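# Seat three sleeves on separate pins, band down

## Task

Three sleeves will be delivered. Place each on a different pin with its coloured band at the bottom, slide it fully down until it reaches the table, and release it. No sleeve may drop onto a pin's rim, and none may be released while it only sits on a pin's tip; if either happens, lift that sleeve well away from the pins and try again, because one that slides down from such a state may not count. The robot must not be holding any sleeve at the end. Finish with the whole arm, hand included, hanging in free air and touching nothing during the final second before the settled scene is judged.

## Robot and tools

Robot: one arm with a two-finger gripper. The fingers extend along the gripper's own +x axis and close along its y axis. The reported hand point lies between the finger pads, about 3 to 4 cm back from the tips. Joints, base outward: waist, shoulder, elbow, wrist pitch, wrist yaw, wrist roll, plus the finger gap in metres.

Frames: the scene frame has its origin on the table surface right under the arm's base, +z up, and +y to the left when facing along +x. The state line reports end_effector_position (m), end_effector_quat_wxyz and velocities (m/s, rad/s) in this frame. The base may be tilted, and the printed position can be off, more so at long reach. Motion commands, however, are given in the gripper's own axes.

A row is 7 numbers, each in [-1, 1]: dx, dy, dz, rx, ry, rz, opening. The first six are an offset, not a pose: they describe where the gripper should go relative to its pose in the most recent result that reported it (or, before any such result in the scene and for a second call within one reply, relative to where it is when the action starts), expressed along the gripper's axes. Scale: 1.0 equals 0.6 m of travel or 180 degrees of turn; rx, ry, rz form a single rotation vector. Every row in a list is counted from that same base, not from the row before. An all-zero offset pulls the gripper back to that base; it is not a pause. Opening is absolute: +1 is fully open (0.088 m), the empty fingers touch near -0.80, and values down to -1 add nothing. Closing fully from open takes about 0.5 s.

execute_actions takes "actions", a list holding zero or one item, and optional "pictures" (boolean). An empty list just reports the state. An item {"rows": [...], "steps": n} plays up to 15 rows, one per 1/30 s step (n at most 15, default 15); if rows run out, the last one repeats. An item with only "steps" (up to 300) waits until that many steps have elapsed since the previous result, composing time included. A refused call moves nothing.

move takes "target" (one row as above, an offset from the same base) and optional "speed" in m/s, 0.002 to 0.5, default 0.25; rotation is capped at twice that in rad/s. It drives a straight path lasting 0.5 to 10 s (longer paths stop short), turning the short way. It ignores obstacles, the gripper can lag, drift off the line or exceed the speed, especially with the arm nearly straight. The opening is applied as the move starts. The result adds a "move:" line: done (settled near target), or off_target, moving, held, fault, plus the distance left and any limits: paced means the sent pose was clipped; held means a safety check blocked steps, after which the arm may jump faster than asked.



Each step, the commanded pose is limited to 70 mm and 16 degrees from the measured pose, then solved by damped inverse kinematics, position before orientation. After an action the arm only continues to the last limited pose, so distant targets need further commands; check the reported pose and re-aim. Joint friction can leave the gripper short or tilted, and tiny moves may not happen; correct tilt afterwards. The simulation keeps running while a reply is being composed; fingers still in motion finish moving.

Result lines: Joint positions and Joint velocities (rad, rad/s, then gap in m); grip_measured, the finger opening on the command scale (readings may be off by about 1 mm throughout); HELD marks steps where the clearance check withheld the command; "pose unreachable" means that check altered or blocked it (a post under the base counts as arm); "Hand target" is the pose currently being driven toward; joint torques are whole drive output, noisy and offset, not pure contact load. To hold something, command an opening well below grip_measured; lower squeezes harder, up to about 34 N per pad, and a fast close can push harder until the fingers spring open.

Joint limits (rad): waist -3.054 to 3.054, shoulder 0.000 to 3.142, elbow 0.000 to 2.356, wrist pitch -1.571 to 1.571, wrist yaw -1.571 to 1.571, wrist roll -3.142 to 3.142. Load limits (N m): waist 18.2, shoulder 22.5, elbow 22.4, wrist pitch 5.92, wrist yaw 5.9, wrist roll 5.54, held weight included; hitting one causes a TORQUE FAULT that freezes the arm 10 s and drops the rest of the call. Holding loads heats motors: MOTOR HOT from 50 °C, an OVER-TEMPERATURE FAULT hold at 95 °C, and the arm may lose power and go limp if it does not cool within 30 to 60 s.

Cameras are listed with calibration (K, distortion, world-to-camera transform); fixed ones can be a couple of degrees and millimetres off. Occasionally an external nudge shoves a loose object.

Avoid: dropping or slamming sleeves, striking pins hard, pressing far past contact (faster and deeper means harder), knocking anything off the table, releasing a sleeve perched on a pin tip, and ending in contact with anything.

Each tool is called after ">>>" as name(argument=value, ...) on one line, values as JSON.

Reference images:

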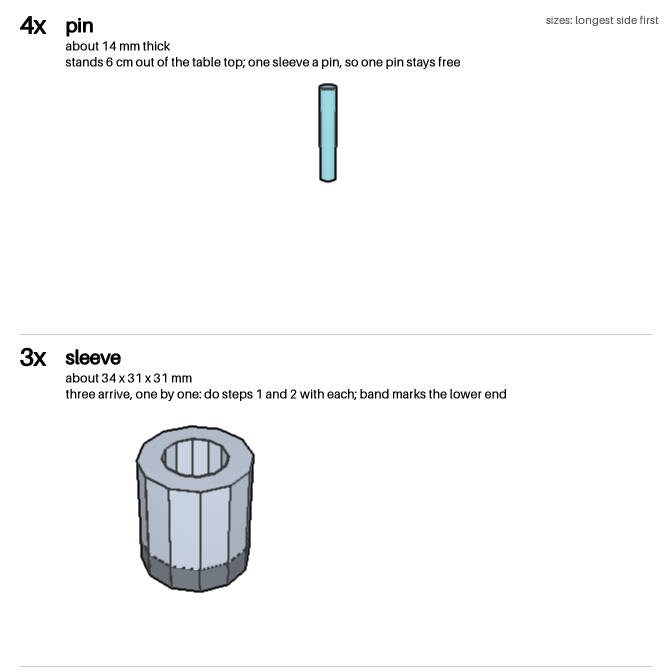

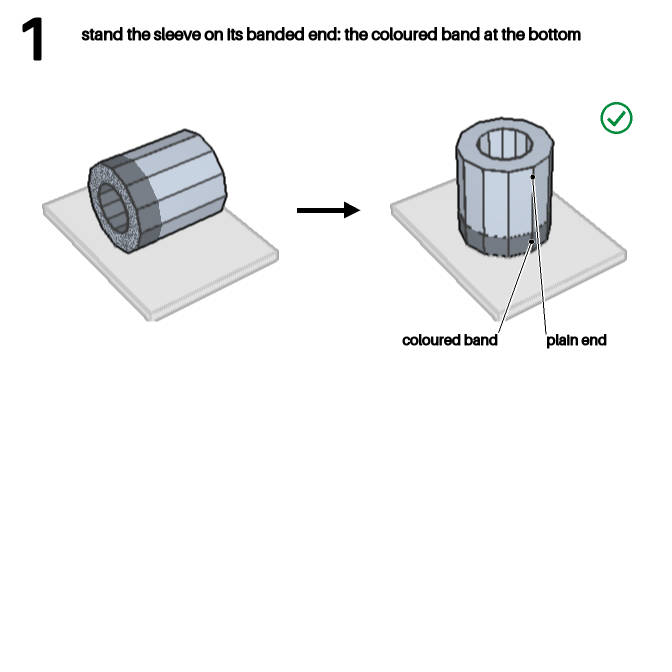

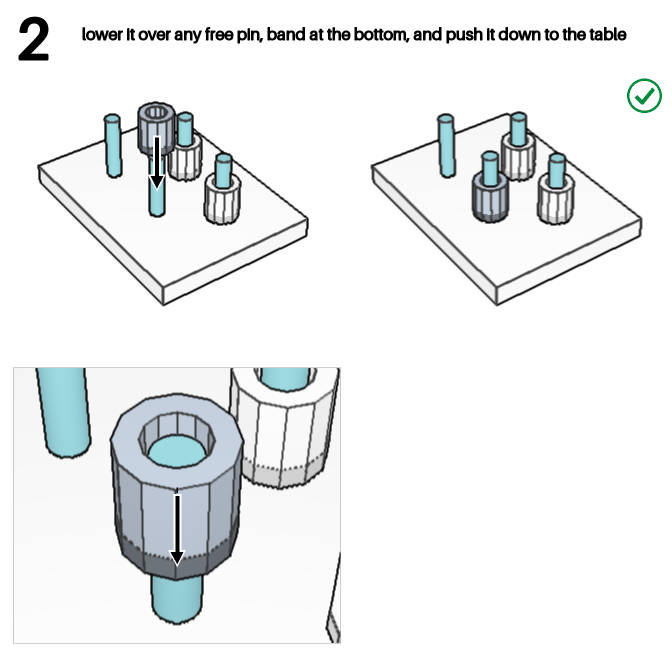

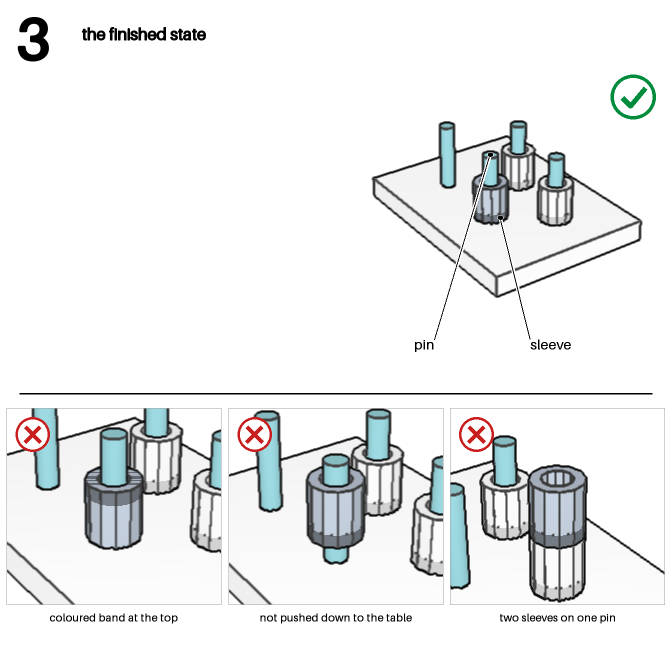

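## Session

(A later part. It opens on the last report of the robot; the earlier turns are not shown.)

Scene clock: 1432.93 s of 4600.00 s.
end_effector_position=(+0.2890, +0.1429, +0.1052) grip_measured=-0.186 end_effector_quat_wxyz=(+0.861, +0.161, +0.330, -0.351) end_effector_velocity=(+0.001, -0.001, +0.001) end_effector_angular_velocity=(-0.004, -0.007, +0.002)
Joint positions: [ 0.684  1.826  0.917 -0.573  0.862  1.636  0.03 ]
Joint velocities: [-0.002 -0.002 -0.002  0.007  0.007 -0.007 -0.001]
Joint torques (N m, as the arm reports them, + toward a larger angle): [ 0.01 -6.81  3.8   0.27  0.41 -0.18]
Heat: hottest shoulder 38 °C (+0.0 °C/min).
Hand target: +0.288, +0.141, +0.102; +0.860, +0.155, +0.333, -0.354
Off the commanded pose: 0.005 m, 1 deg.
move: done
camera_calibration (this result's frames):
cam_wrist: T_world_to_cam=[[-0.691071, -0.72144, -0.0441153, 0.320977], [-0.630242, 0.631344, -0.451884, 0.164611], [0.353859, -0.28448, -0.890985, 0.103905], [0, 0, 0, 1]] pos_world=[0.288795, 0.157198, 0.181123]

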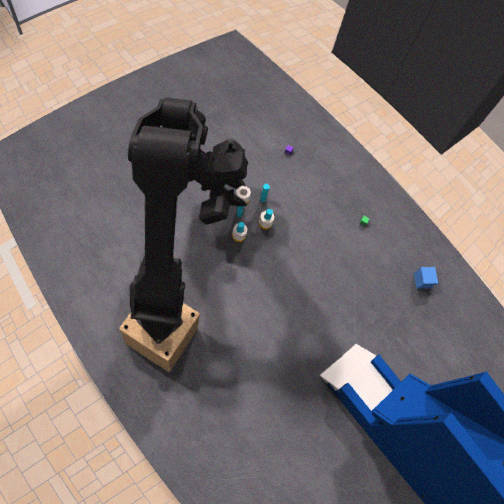

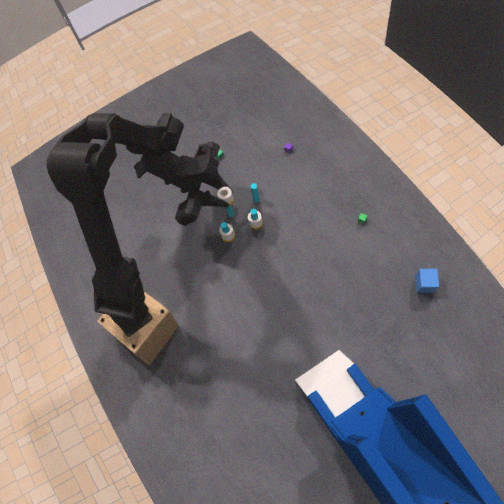

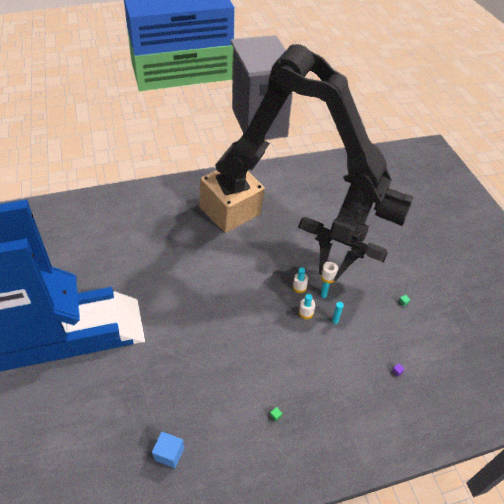

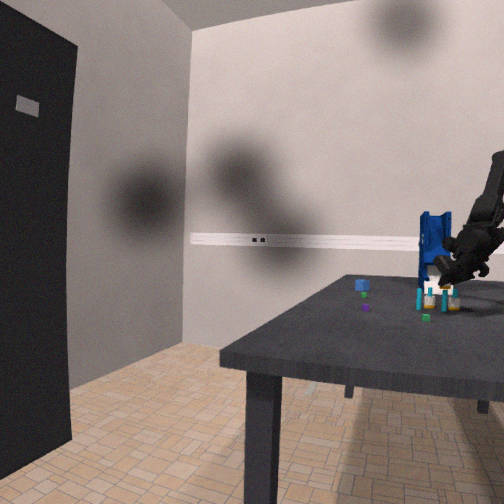

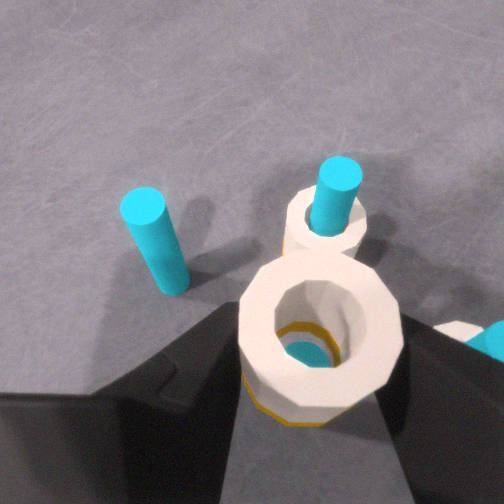

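>>> execute_actions(actions=[{"rows": [[0.0050,-0.0062,-0.0047,-0.0046,0,-0.0043,-0.5],[0.0056,-0.0063,-0.0053,-0.0046,0,-0.0043,-0.5],[0.0064,-0.0063,-0.0061,-0.0046,0,-0.0043,-0.5],[0.0073,-0.0064,-0.0071,-0.0046,0,-0.0043,-0.5],[0.0082,-0.0064,-0.0081,-0.0046,0,-0.0043,-0.5],[0.0092,-0.0065,-0.0091,-0.0046,0,-0.0043,-0.5],[0.0102,-0.0066,-0.0102,-0.0046,0,-0.0043,-0.5],[0.0112,-0.0066,-0.0113,-0.0046,0,-0.0043,-0.5],[0.0122,-0.0067,-0.0124,-0.0046,0,-0.0043,-0.5],[0.0132,-0.0068,-0.0134,-0.0046,0,-0.0043,-0.5],[0.0142,-0.0068,-0.0145,-0.0046,0,-0.0043,-0.5],[0.0152,-0.0069,-0.0156,-0.0046,0,-0.0043,-0.5],[0.0162,-0.0070,-0.0167,-0.0046,0,-0.0043,-0.5],[0.0172,-0.0070,-0.0177,-0.0046,0,-0.0043,-0.5],[0.0182,-0.0071,-0.0188,-0.0046,0,-0.0043,-0.5]], "steps": 15}], pictures=false)

>>> wait(seconds=0.3)

>>> zoom_image(camera="cam_wrist", region=[230, 250, 410, 430])

Scene clock: 1463.10 s of 4600.00 s.
end_effector_position=(+0.2883, +0.1424, +0.0957) grip_measured=-0.186 end_effector_quat_wxyz=(+0.861, +0.158, +0.332, -0.352) end_effector_velocity=(-0.004, -0.001, -0.029) end_effector_angular_velocity=(+0.002, +0.028, +0.003)
Joint positions: [ 0.683  1.854  0.907 -0.541  0.862  1.634  0.03 ]
Joint velocities: [-0.002  0.076 -0.032  0.095 -0.022 -0.007  0.   ]
Joint torques (N m, as the arm reports them, + toward a larger angle): [ 0.1  -6.59  3.7   0.23  0.42 -0.06]
Heat: hottest shoulder 38 °C (+0.0 °C/min).
Hand target: +0.286, +0.140, +0.090; +0.860, +0.152, +0.334, -0.355
Off the commanded pose: 0.007 m, 1 deg.
Steps of this call (steps 1 to 890: nothing new was sent; steps 891 to 905: all 15 steps of this action). Readings (end_effector_position):
891: (+0.2886, +0.1422, +0.1040)
892: (+0.2886, +0.1422, +0.1040)
894: (+0.2885, +0.1421, +0.1036)
898: (+0.2886, +0.1423, +0.1016)
905: the state above

Scene clock: 1463.40 s of 4600.00 s.
end_effector_position=(+0.2881, +0.1424, +0.0930) grip_measured=-0.186 end_effector_quat_wxyz=(+0.861, +0.158, +0.332, -0.352) end_effector_velocity=(-0.002, +0.003, -0.002) end_effector_angular_velocity=(+0.009, +0.022, +0.017)
Joint positions: [ 0.683  1.862  0.904 -0.53   0.862  1.634  0.03 ]
Joint velocities: [ 0.002 -0.002 -0.002  0.007 -0.022 -0.022  0.   ]
Joint torques (N m, as the arm reports them, + toward a larger angle): [ 0.09 -6.48  3.59  0.25  0.42 -0.06]
Heat: hottest shoulder 38 °C (+0.0 °C/min).
Hand target: +0.286, +0.140, +0.089; +0.860, +0.152, +0.334, -0.355
Off the commanded pose: 0.005 m, 1 deg.
Steps of this call (steps 1 to 9: nothing new was sent). Readings (end_effector_position):
1: (+0.2882, +0.1424, +0.0950)
2: (+0.2881, +0.1423, +0.0943)
4: (+0.2881, +0.1423, +0.0936)
8: (+0.2881, +0.1424, +0.0930)
9: the state above
camera_calibration (this result's frames):
cam_wrist: T_world_to_cam=[[-0.690711, -0.722205, -0.0365926, 0.318808], [-0.633165, 0.628448, -0.451836, 0.16008], [0.349314, -0.288919, -0.89135, 0.0951695], [0, 0, 0, 1]] pos_world=[0.288317, 0.157139, 0.168825]

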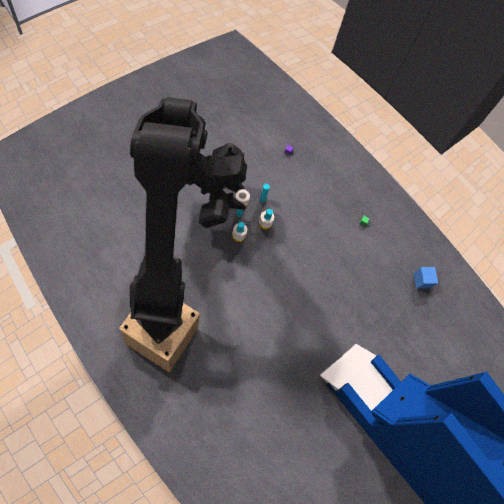

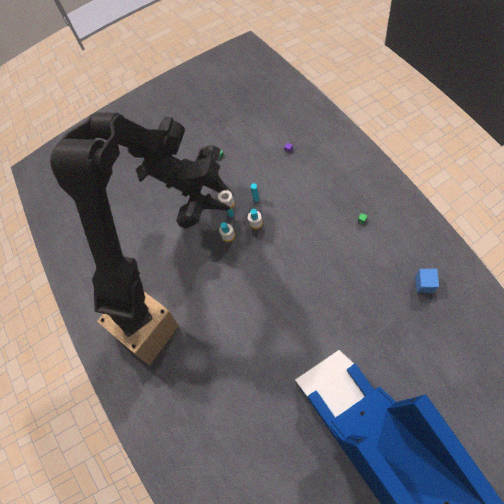

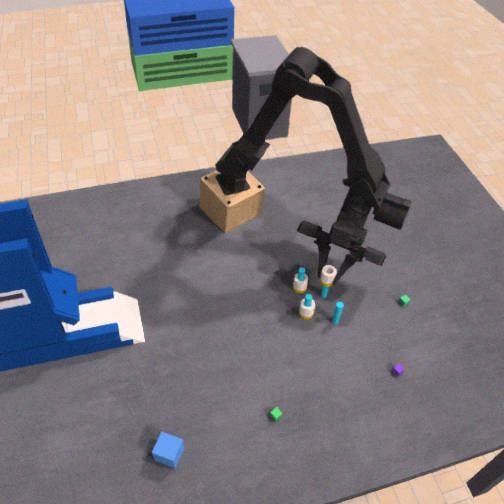

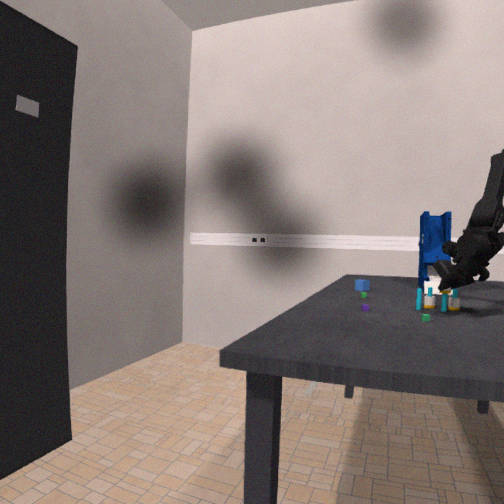

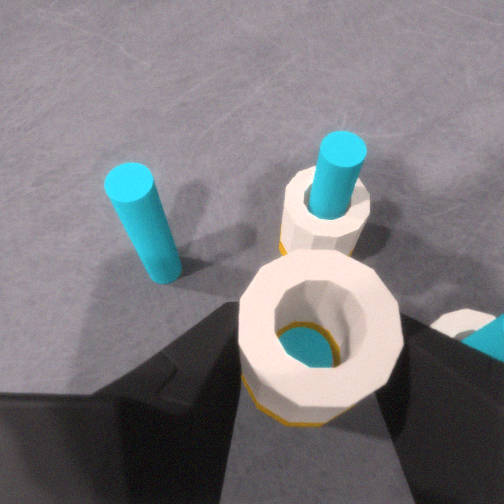

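Region (230, 250, 410, 430) of cam_wrist's 504x504 image, scaled by 2.800, with more detail than that image has.

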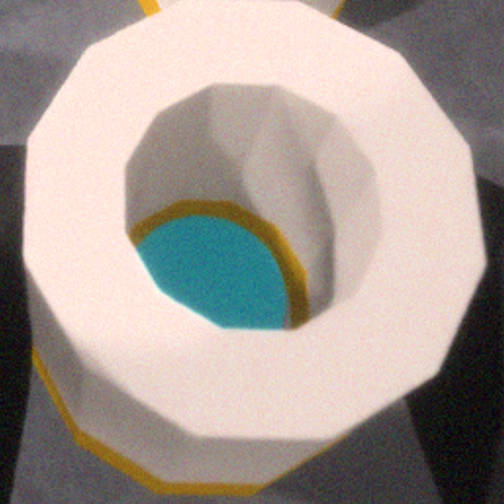

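>>> execute_actions(actions=[{"rows": [[0.0057,-0.0041,-0.0049,-0.003,0,-0.0028,-0.5],[0.0074,-0.0042,-0.0067,-0.003,0,-0.0028,-0.5],[0.0097,-0.0043,-0.0091,-0.003,0,-0.0028,-0.5],[0.0122,-0.0045,-0.0118,-0.003,0,-0.0028,-0.5],[0.0147,-0.0046,-0.0145,-0.003,0,-0.0028,-0.5],[0.0172,-0.0047,-0.0172,-0.003,0,-0.0028,-0.5],[0.0197,-0.0049,-0.0198,-0.003,0,-0.0028,-0.5],[0.0222,-0.0050,-0.0225,-0.003,0,-0.0028,-0.5],[0.0247,-0.0052,-0.0252,-0.003,0,-0.0028,-0.5],[0.0272,-0.0053,-0.0279,-0.003,0,-0.0028,-0.5],[0.0297,-0.0054,-0.0306,-0.003,0,-0.0028,-0.5],[0.0322,-0.0056,-0.0332,-0.003,0,-0.0028,-0.5],[0.0347,-0.0057,-0.0359,-0.003,0,-0.0028,-0.5],[0.0370,-0.0058,-0.0383,-0.003,0,-0.0028,-0.5],[0.0387,-0.0059,-0.0402,-0.003,0,-0.0028,-0.5]], "steps": 15}], pictures=false)

>>> wait(seconds=0.3)

>>> zoom_image(camera="cam_wrist", region=[230, 230, 410, 410])

>>> zoom_image(camera="cam_low", region=[410, 250, 480, 320])

Scene clock: 1492.47 s of 4600.00 s.
end_effector_position=(+0.2881, +0.1428, +0.0696) grip_measured=-0.186 end_effector_quat_wxyz=(+0.861, +0.159, +0.331, -0.353) end_effector_velocity=(-0.005, -0.001, -0.064) end_effector_angular_velocity=(-0.010, +0.038, +0.008)
Joint positions: [ 0.681  1.937  0.885 -0.435  0.862  1.634  0.03 ]
Joint velocities: [-0.007  0.203 -0.042  0.227 -0.022 -0.022  0.   ]
Joint torques (N m, as the arm reports them, + toward a larger angle): [-0.03 -6.9   3.37  0.28  0.42 -0.19]
Heat: hottest shoulder 38 °C (+0.0 °C/min).
Hand target: +0.286, +0.140, +0.060; +0.860, +0.152, +0.334, -0.355
Off the commanded pose: 0.011 m, 1 deg.
Steps of this call (steps 1 to 857: nothing new was sent; steps 858 to 872: all 15 steps of this action). Readings (end_effector_position):
858: (+0.2877, +0.1417, +0.0919)
859: (+0.2879, +0.1419, +0.0917)
861: (+0.2885, +0.1426, +0.0905)
865: (+0.2888, +0.1433, +0.0845)
872: the state above

Scene clock: 1492.77 s of 4600.00 s.
end_effector_position=(+0.2880, +0.1429, +0.0637) grip_measured=-0.186 end_effector_quat_wxyz=(+0.861, +0.158, +0.331, -0.353) end_effector_velocity=(+0.001, -0.003, -0.003) end_effector_angular_velocity=(-0.007, -0.004, -0.012)
Joint positions: [ 0.68   1.957  0.882 -0.411  0.862  1.632  0.03 ]
Joint velocities: [-0.007  0.012 -0.002  0.007  0.007  0.007 -0.   ]
Joint torques (N m, as the arm reports them, + toward a larger angle): [ 0.02 -6.87  3.1   0.29  0.4  -0.18]
Heat: hottest shoulder 38 °C (+0.0 °C/min).
Hand target: +0.286, +0.140, +0.060; +0.860, +0.152, +0.334, -0.355
Off the commanded pose: 0.005 m, 1 deg.
Steps of this call (steps 1 to 9: nothing new was sent). Readings (end_effector_position):
1: (+0.2880, +0.1428, +0.0679)
2: (+0.2878, +0.1427, +0.0664)
4: (+0.2877, +0.1425, +0.0648)
8: (+0.2880, +0.1429, +0.0638)
9: the state above
camera_calibration (this result's frames):
cam_wrist: T_world_to_cam=[[-0.691722, -0.721176, -0.0377613, 0.318238], [-0.631682, 0.629569, -0.452351, 0.145913], [0.349998, -0.289048, -0.89104, 0.0689968], [0, 0, 0, 1]] pos_world=[0.288154, 0.157587, 0.1395]

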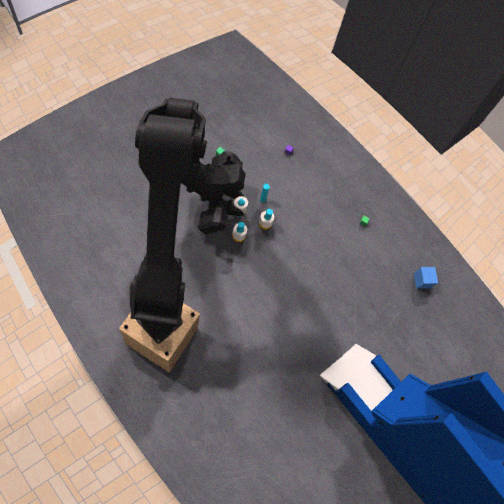

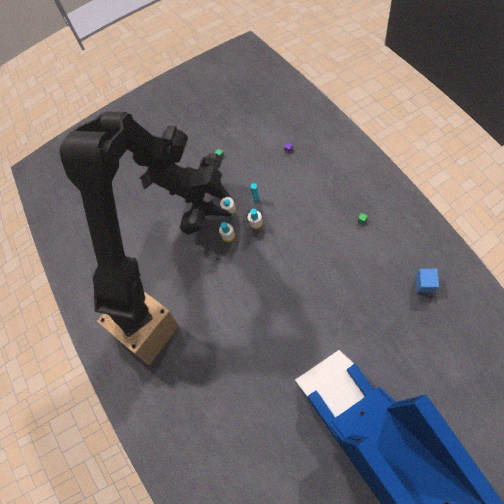

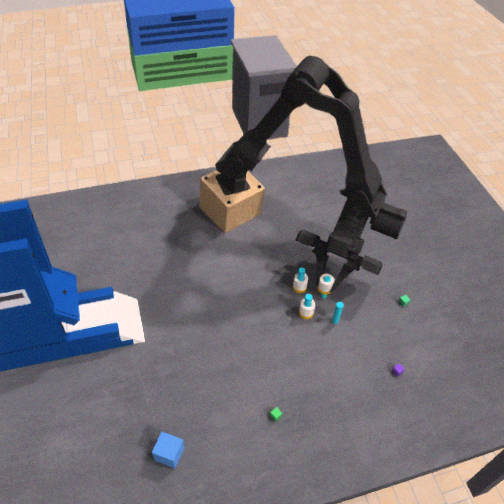

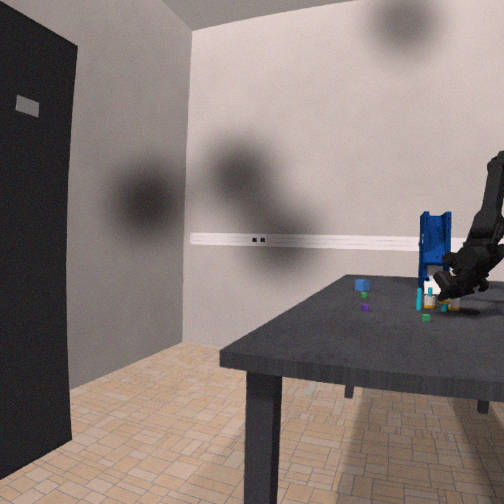

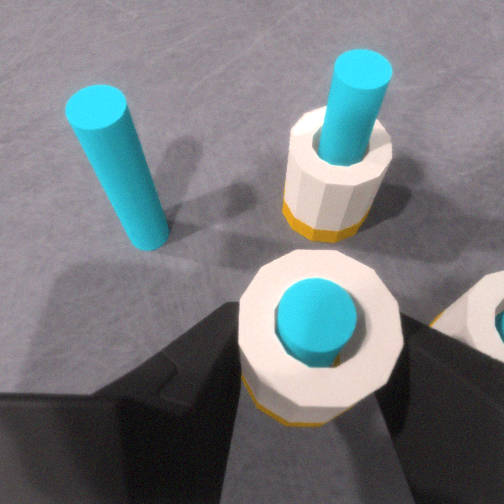

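Region (230, 230, 410, 410) of cam_wrist's 504x504 image, scaled by 2.800, with more detail than that image has.

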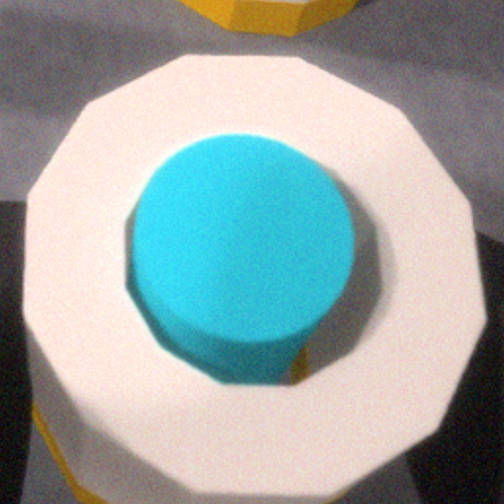

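Region (410, 250, 480, 320) of cam_low's 504x504 image, scaled by 7.200, with more detail than that image has.

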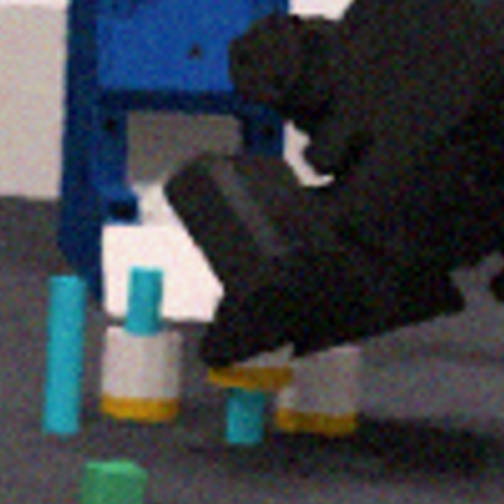

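>>> execute_actions(actions=[{"rows": [[0.0074,-0.0040,-0.0056,-0.004,0,-0.0037,-0.5],[0.0097,-0.0038,-0.0080,-0.005,0,-0.0046,-0.5],[0.0126,-0.0036,-0.0111,-0.006,0,-0.0056,-0.5],[0.0154,-0.0036,-0.0141,-0.007,0,-0.0065,-0.5],[0.0182,-0.0036,-0.0172,-0.0077,0,-0.0072,-0.5],[0.0211,-0.0037,-0.0202,-0.0077,0,-0.0072,-0.5],[0.0234,-0.0038,-0.0227,-0.0077,0,-0.0072,-0.5],[0.0256,-0.0040,-0.0251,-0.0077,0,-0.0072,-0.5],[0.0273,-0.0041,-0.0269,-0.0077,0,-0.0072,-0.5],[0.0288,-0.0042,-0.0285,-0.0077,0,-0.0072,-0.5],[0.0301,-0.0042,-0.0298,-0.0077,0,-0.0072,-0.5],[0.0311,-0.0043,-0.0309,-0.0077,0,-0.0072,-0.5],[0.0319,-0.0043,-0.0318,-0.0077,0,-0.0072,-0.5],[0.0326,-0.0044,-0.0325,-0.0077,0,-0.0072,-0.5],[0.0330,-0.0044,-0.0330,-0.0077,0,-0.0072,-0.5]], "steps": 15}], pictures=false)

>>> wait(seconds=0.3)

>>> zoom_image(camera="cam_low", region=[410, 260, 480, 330])

Scene clock: 1542.93 s of 4600.00 s.
end_effector_position=(+0.2879, +0.1426, +0.0418) grip_measured=-0.186 end_effector_quat_wxyz=(+0.860, +0.150, +0.333, -0.356) end_effector_velocity=(+0.001, +0.000, -0.029) end_effector_angular_velocity=(-0.002, +0.011, +0.007)
Joint positions: [ 0.677  2.04   0.886 -0.349  0.864  1.629  0.03 ]
Joint velocities: [-0.007  0.1   -0.002  0.11  -0.007 -0.022  0.   ]
Joint torques (N m, as the arm reports them, + toward a larger angle): [-0.11 -6.53  3.62 -0.13  0.32 -0.13]
Heat: hottest shoulder 38 °C (+0.0 °C/min).
Hand target: +0.287, +0.141, +0.036; +0.858, +0.144, +0.337, -0.359
Off the commanded pose: 0.006 m, 1 deg.
Steps of this call (steps 1 to 1490: nothing new was sent; steps 1491 to 1505: all 15 steps of this action). Readings (end_effector_position):
1491: (+0.2877, +0.1421, +0.0619)
1492: (+0.2875, +0.1420, +0.0615)
1494: (+0.2875, +0.1421, +0.0595)
1498: (+0.2878, +0.1423, +0.0521)
1505: the state above

Scene clock: 1543.23 s of 4600.00 s.
end_effector_position=(+0.2880, +0.1426, +0.0402) grip_measured=-0.186 end_effector_quat_wxyz=(+0.860, +0.149, +0.334, -0.356) end_effector_velocity=(-0.001, -0.002, -0.000) end_effector_angular_velocity=(-0.004, +0.014, +0.003)
Joint positions: [ 0.677  2.046  0.887 -0.344  0.864  1.629  0.03 ]
Joint velocities: [-0.002 -0.002 -0.002 -0.007 -0.007 -0.007 -0.   ]
Joint torques (N m, as the arm reports them, + toward a larger angle): [-0.1  -6.34  3.59  0.29  0.34 -0.2 ]
Heat: hottest shoulder 38 °C (+0.0 °C/min).
Hand target: +0.287, +0.141, +0.036; +0.858, +0.144, +0.337, -0.359
Off the commanded pose: 0.005 m, 1 deg.
Steps of this call (steps 1 to 9: nothing new was sent). Readings (end_effector_position):
1: (+0.2880, +0.1426, +0.0411)
2: (+0.2880, +0.1426, +0.0405)
4: (+0.2879, +0.1425, +0.0403)
8: (+0.2880, +0.1426, +0.0402)
9: the state above
camera_calibration (this result's frames):
cam_wrist: T_world_to_cam=[[-0.692021, -0.721653, -0.0180036, 0.316431], [-0.637141, 0.622323, -0.454716, 0.138096], [0.339351, -0.303202, -0.890455, 0.0530477], [0, 0, 0, 1]] pos_world=[0.288961, 0.158497, 0.115728]

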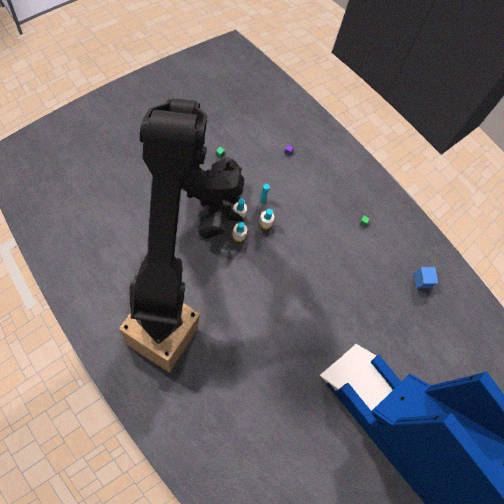

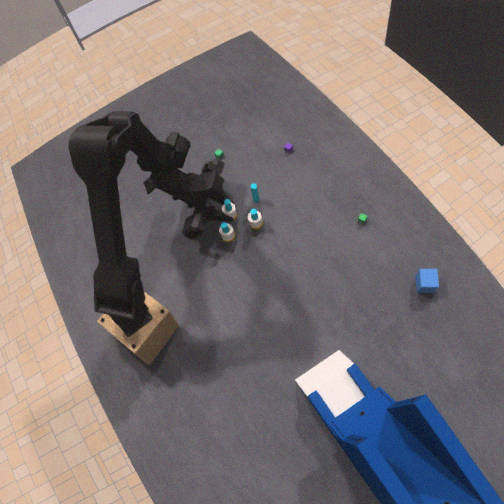

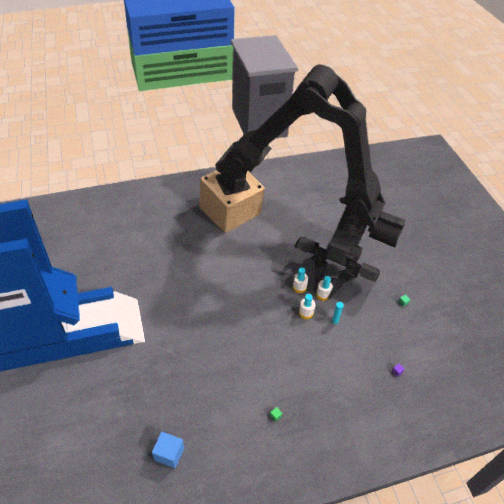

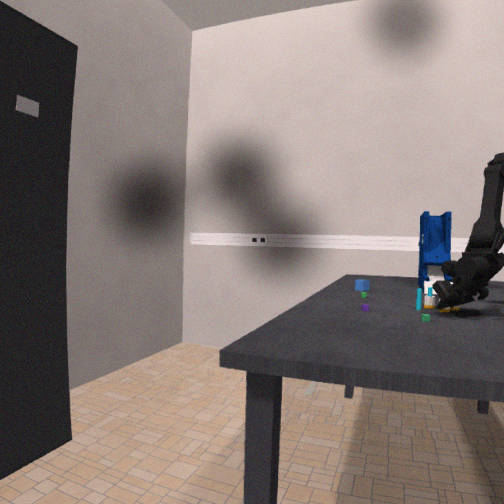

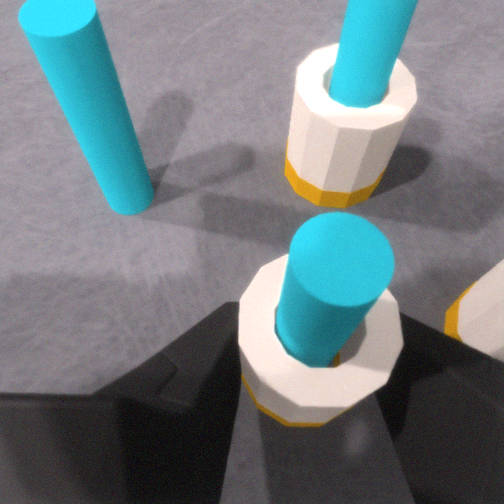

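Region (410, 260, 480, 330) of cam_low's 504x504 image, scaled by 7.200, with more detail than that image has.

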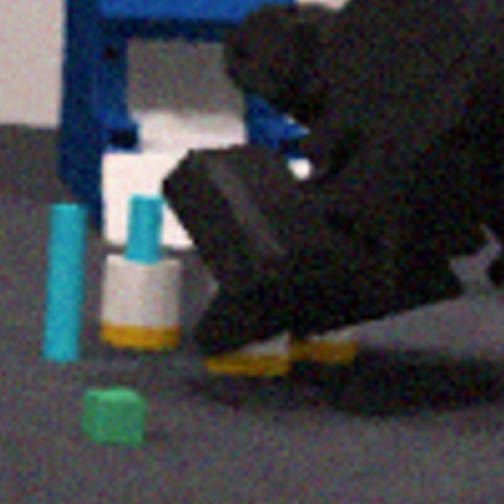

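>>> execute_actions(actions=[{"rows": [[0,0,0,0,0,0,-0.3],[0,0,0,0,0,0,-0.2],[0,0,0,0,0,0,-0.14],[0,0,0,0,0,0,-0.08],[0,0,0,0,0,0,-0.02],[0,0,0,0,0,0,0.05]], "steps": 8}], pictures=false)

>>> move(target=[-0.13, 0, 0, 0, 0, 0, 0.05], speed=0.22)

>>> zoom_image(camera="cam_low", region=[410, 260, 480, 330])

>>> zoom_image(camera="cam_high", region=[270, 220, 390, 340])

Scene clock: 1575.27 s of 4600.00 s.
end_effector_position=(+0.2885, +0.1424, +0.0399) grip_measured=-0.069 end_effector_quat_wxyz=(+0.860, +0.148, +0.333, -0.357) end_effector_velocity=(-0.000, -0.000, +0.000) end_effector_angular_velocity=(-0.001, +0.011, +0.002)
Joint positions: [ 0.676  2.049  0.888 -0.342  0.867  1.627  0.036]
Joint velocities: [-0.002 -0.002  0.002 -0.007 -0.007 -0.007  0.051]
Joint torques (N m, as the arm reports them, + toward a larger angle): [ 0.32 -8.24  3.16  0.06  0.35 -0.01]
Heat: hottest shoulder 38 °C (+0.0 °C/min).
Hand target: +0.288, +0.143, +0.040; +0.860, +0.149, +0.334, -0.356
Off the commanded pose: 0.001 m, 0 deg.
Steps of this call (steps 1 to 953: nothing new was sent; steps 954 to 961: all 8 steps of this action). Readings (end_effector_position):
954: (+0.2885, +0.1425, +0.0398)
955: (+0.2885, +0.1425, +0.0398)
957: (+0.2886, +0.1425, +0.0399)
961: the state above

Scene clock: 1576.77 s of 4600.00 s.
end_effector_position=(+0.2473, +0.1797, +0.0909) grip_measured=+0.050 end_effector_quat_wxyz=(+0.861, +0.142, +0.333, -0.357) end_effector_velocity=(-0.004, -0.001, +0.001) end_effector_angular_velocity=(-0.008, +0.029, -0.006)
Joint positions: [ 0.871  1.956  1.009 -0.792  0.861  1.923  0.041]
Joint velocities: [ 0.002 -0.002  0.007 -0.037 -0.022  0.007 -0.   ]
Joint torques (N m, as the arm reports them, + toward a larger angle): [ 0.39 -8.6   5.04 -0.42  0.26  0.05]
Heat: hottest shoulder 38 °C (+0.0 °C/min).
Hand target: +0.248, +0.183, +0.093; +0.860, +0.149, +0.333, -0.356
Off the commanded pose: 0.003 m, 1 deg.
move: done
camera_calibration (this result's frames):
cam_wrist: T_world_to_cam=[[-0.688801, -0.724924, -0.00614456, 0.314759], [-0.641275, 0.61323, -0.461211, 0.115407], [0.338111, -0.313742, -0.887269, 0.125146], [0, 0, 0, 1]] pos_world=[0.248501, 0.196669, 0.166199]

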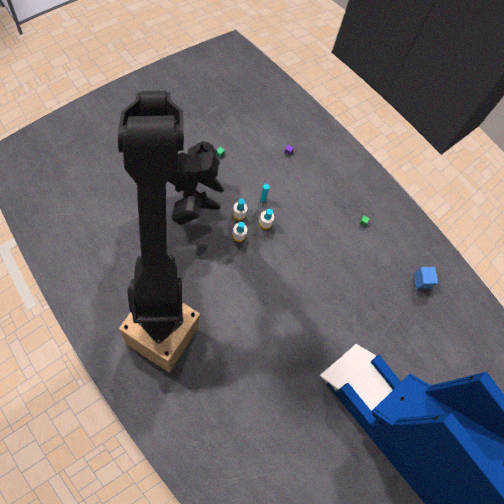

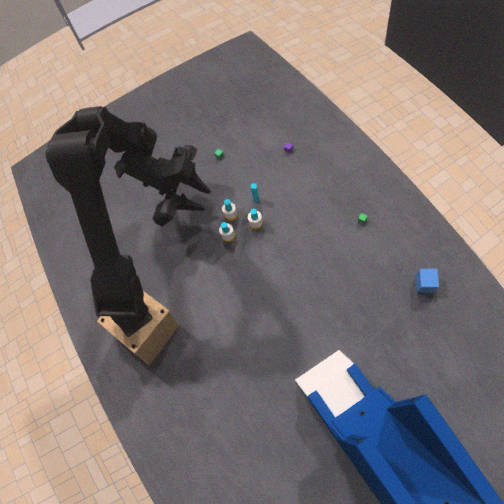

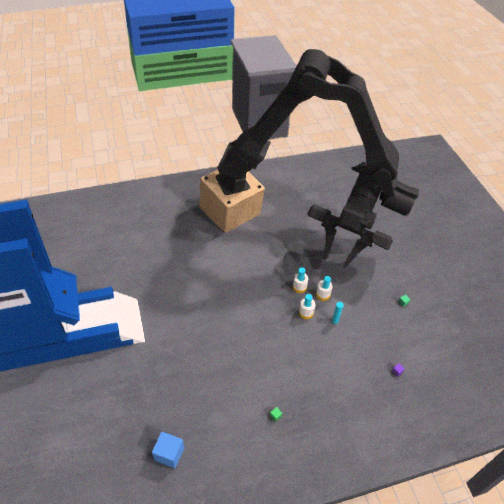

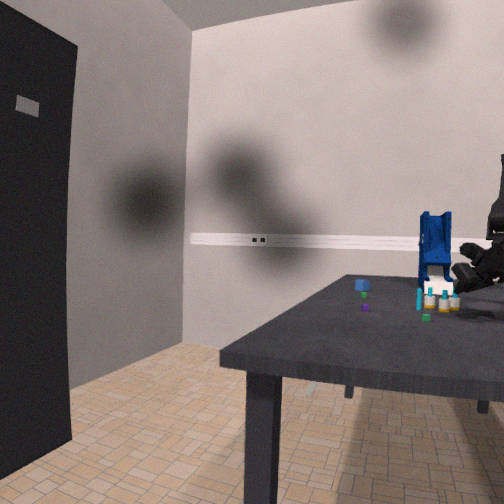

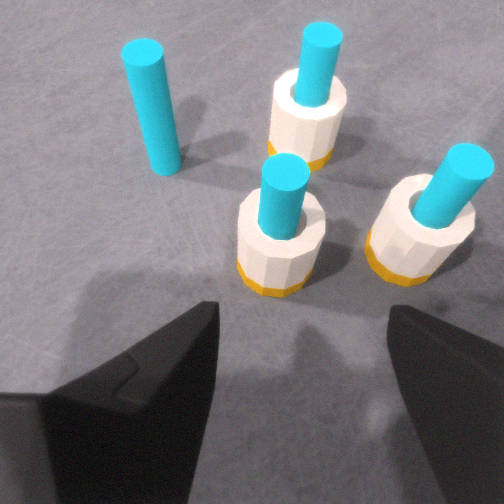

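Region (410, 260, 480, 330) of cam_low's 504x504 image, scaled by 7.200, with more detail than that image has.

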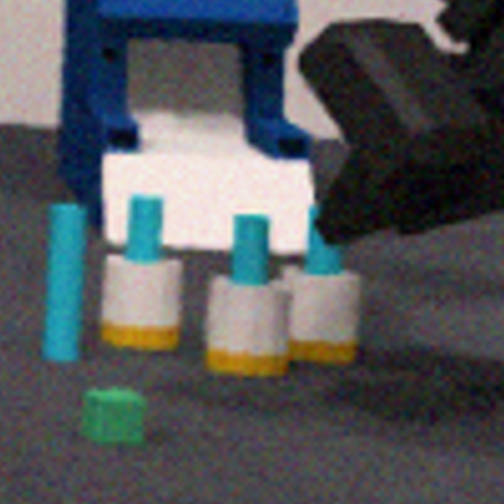

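Region (270, 220, 390, 340) of cam_high's 504x504 image, scaled by 4.200, with more detail than that image has.

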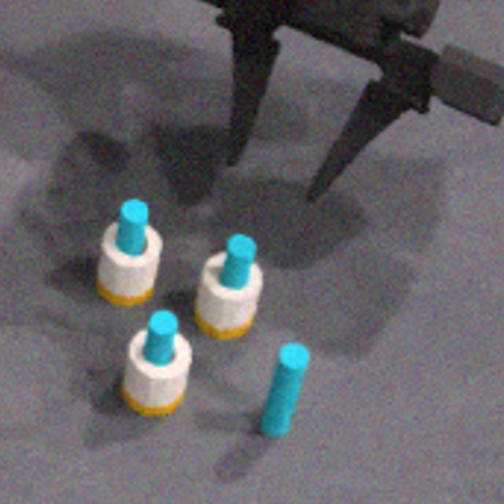

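All three sleeves are seated band-down and the arm is clear.

>>> finished_scene(scene=1)

The scene is finished: the task was done.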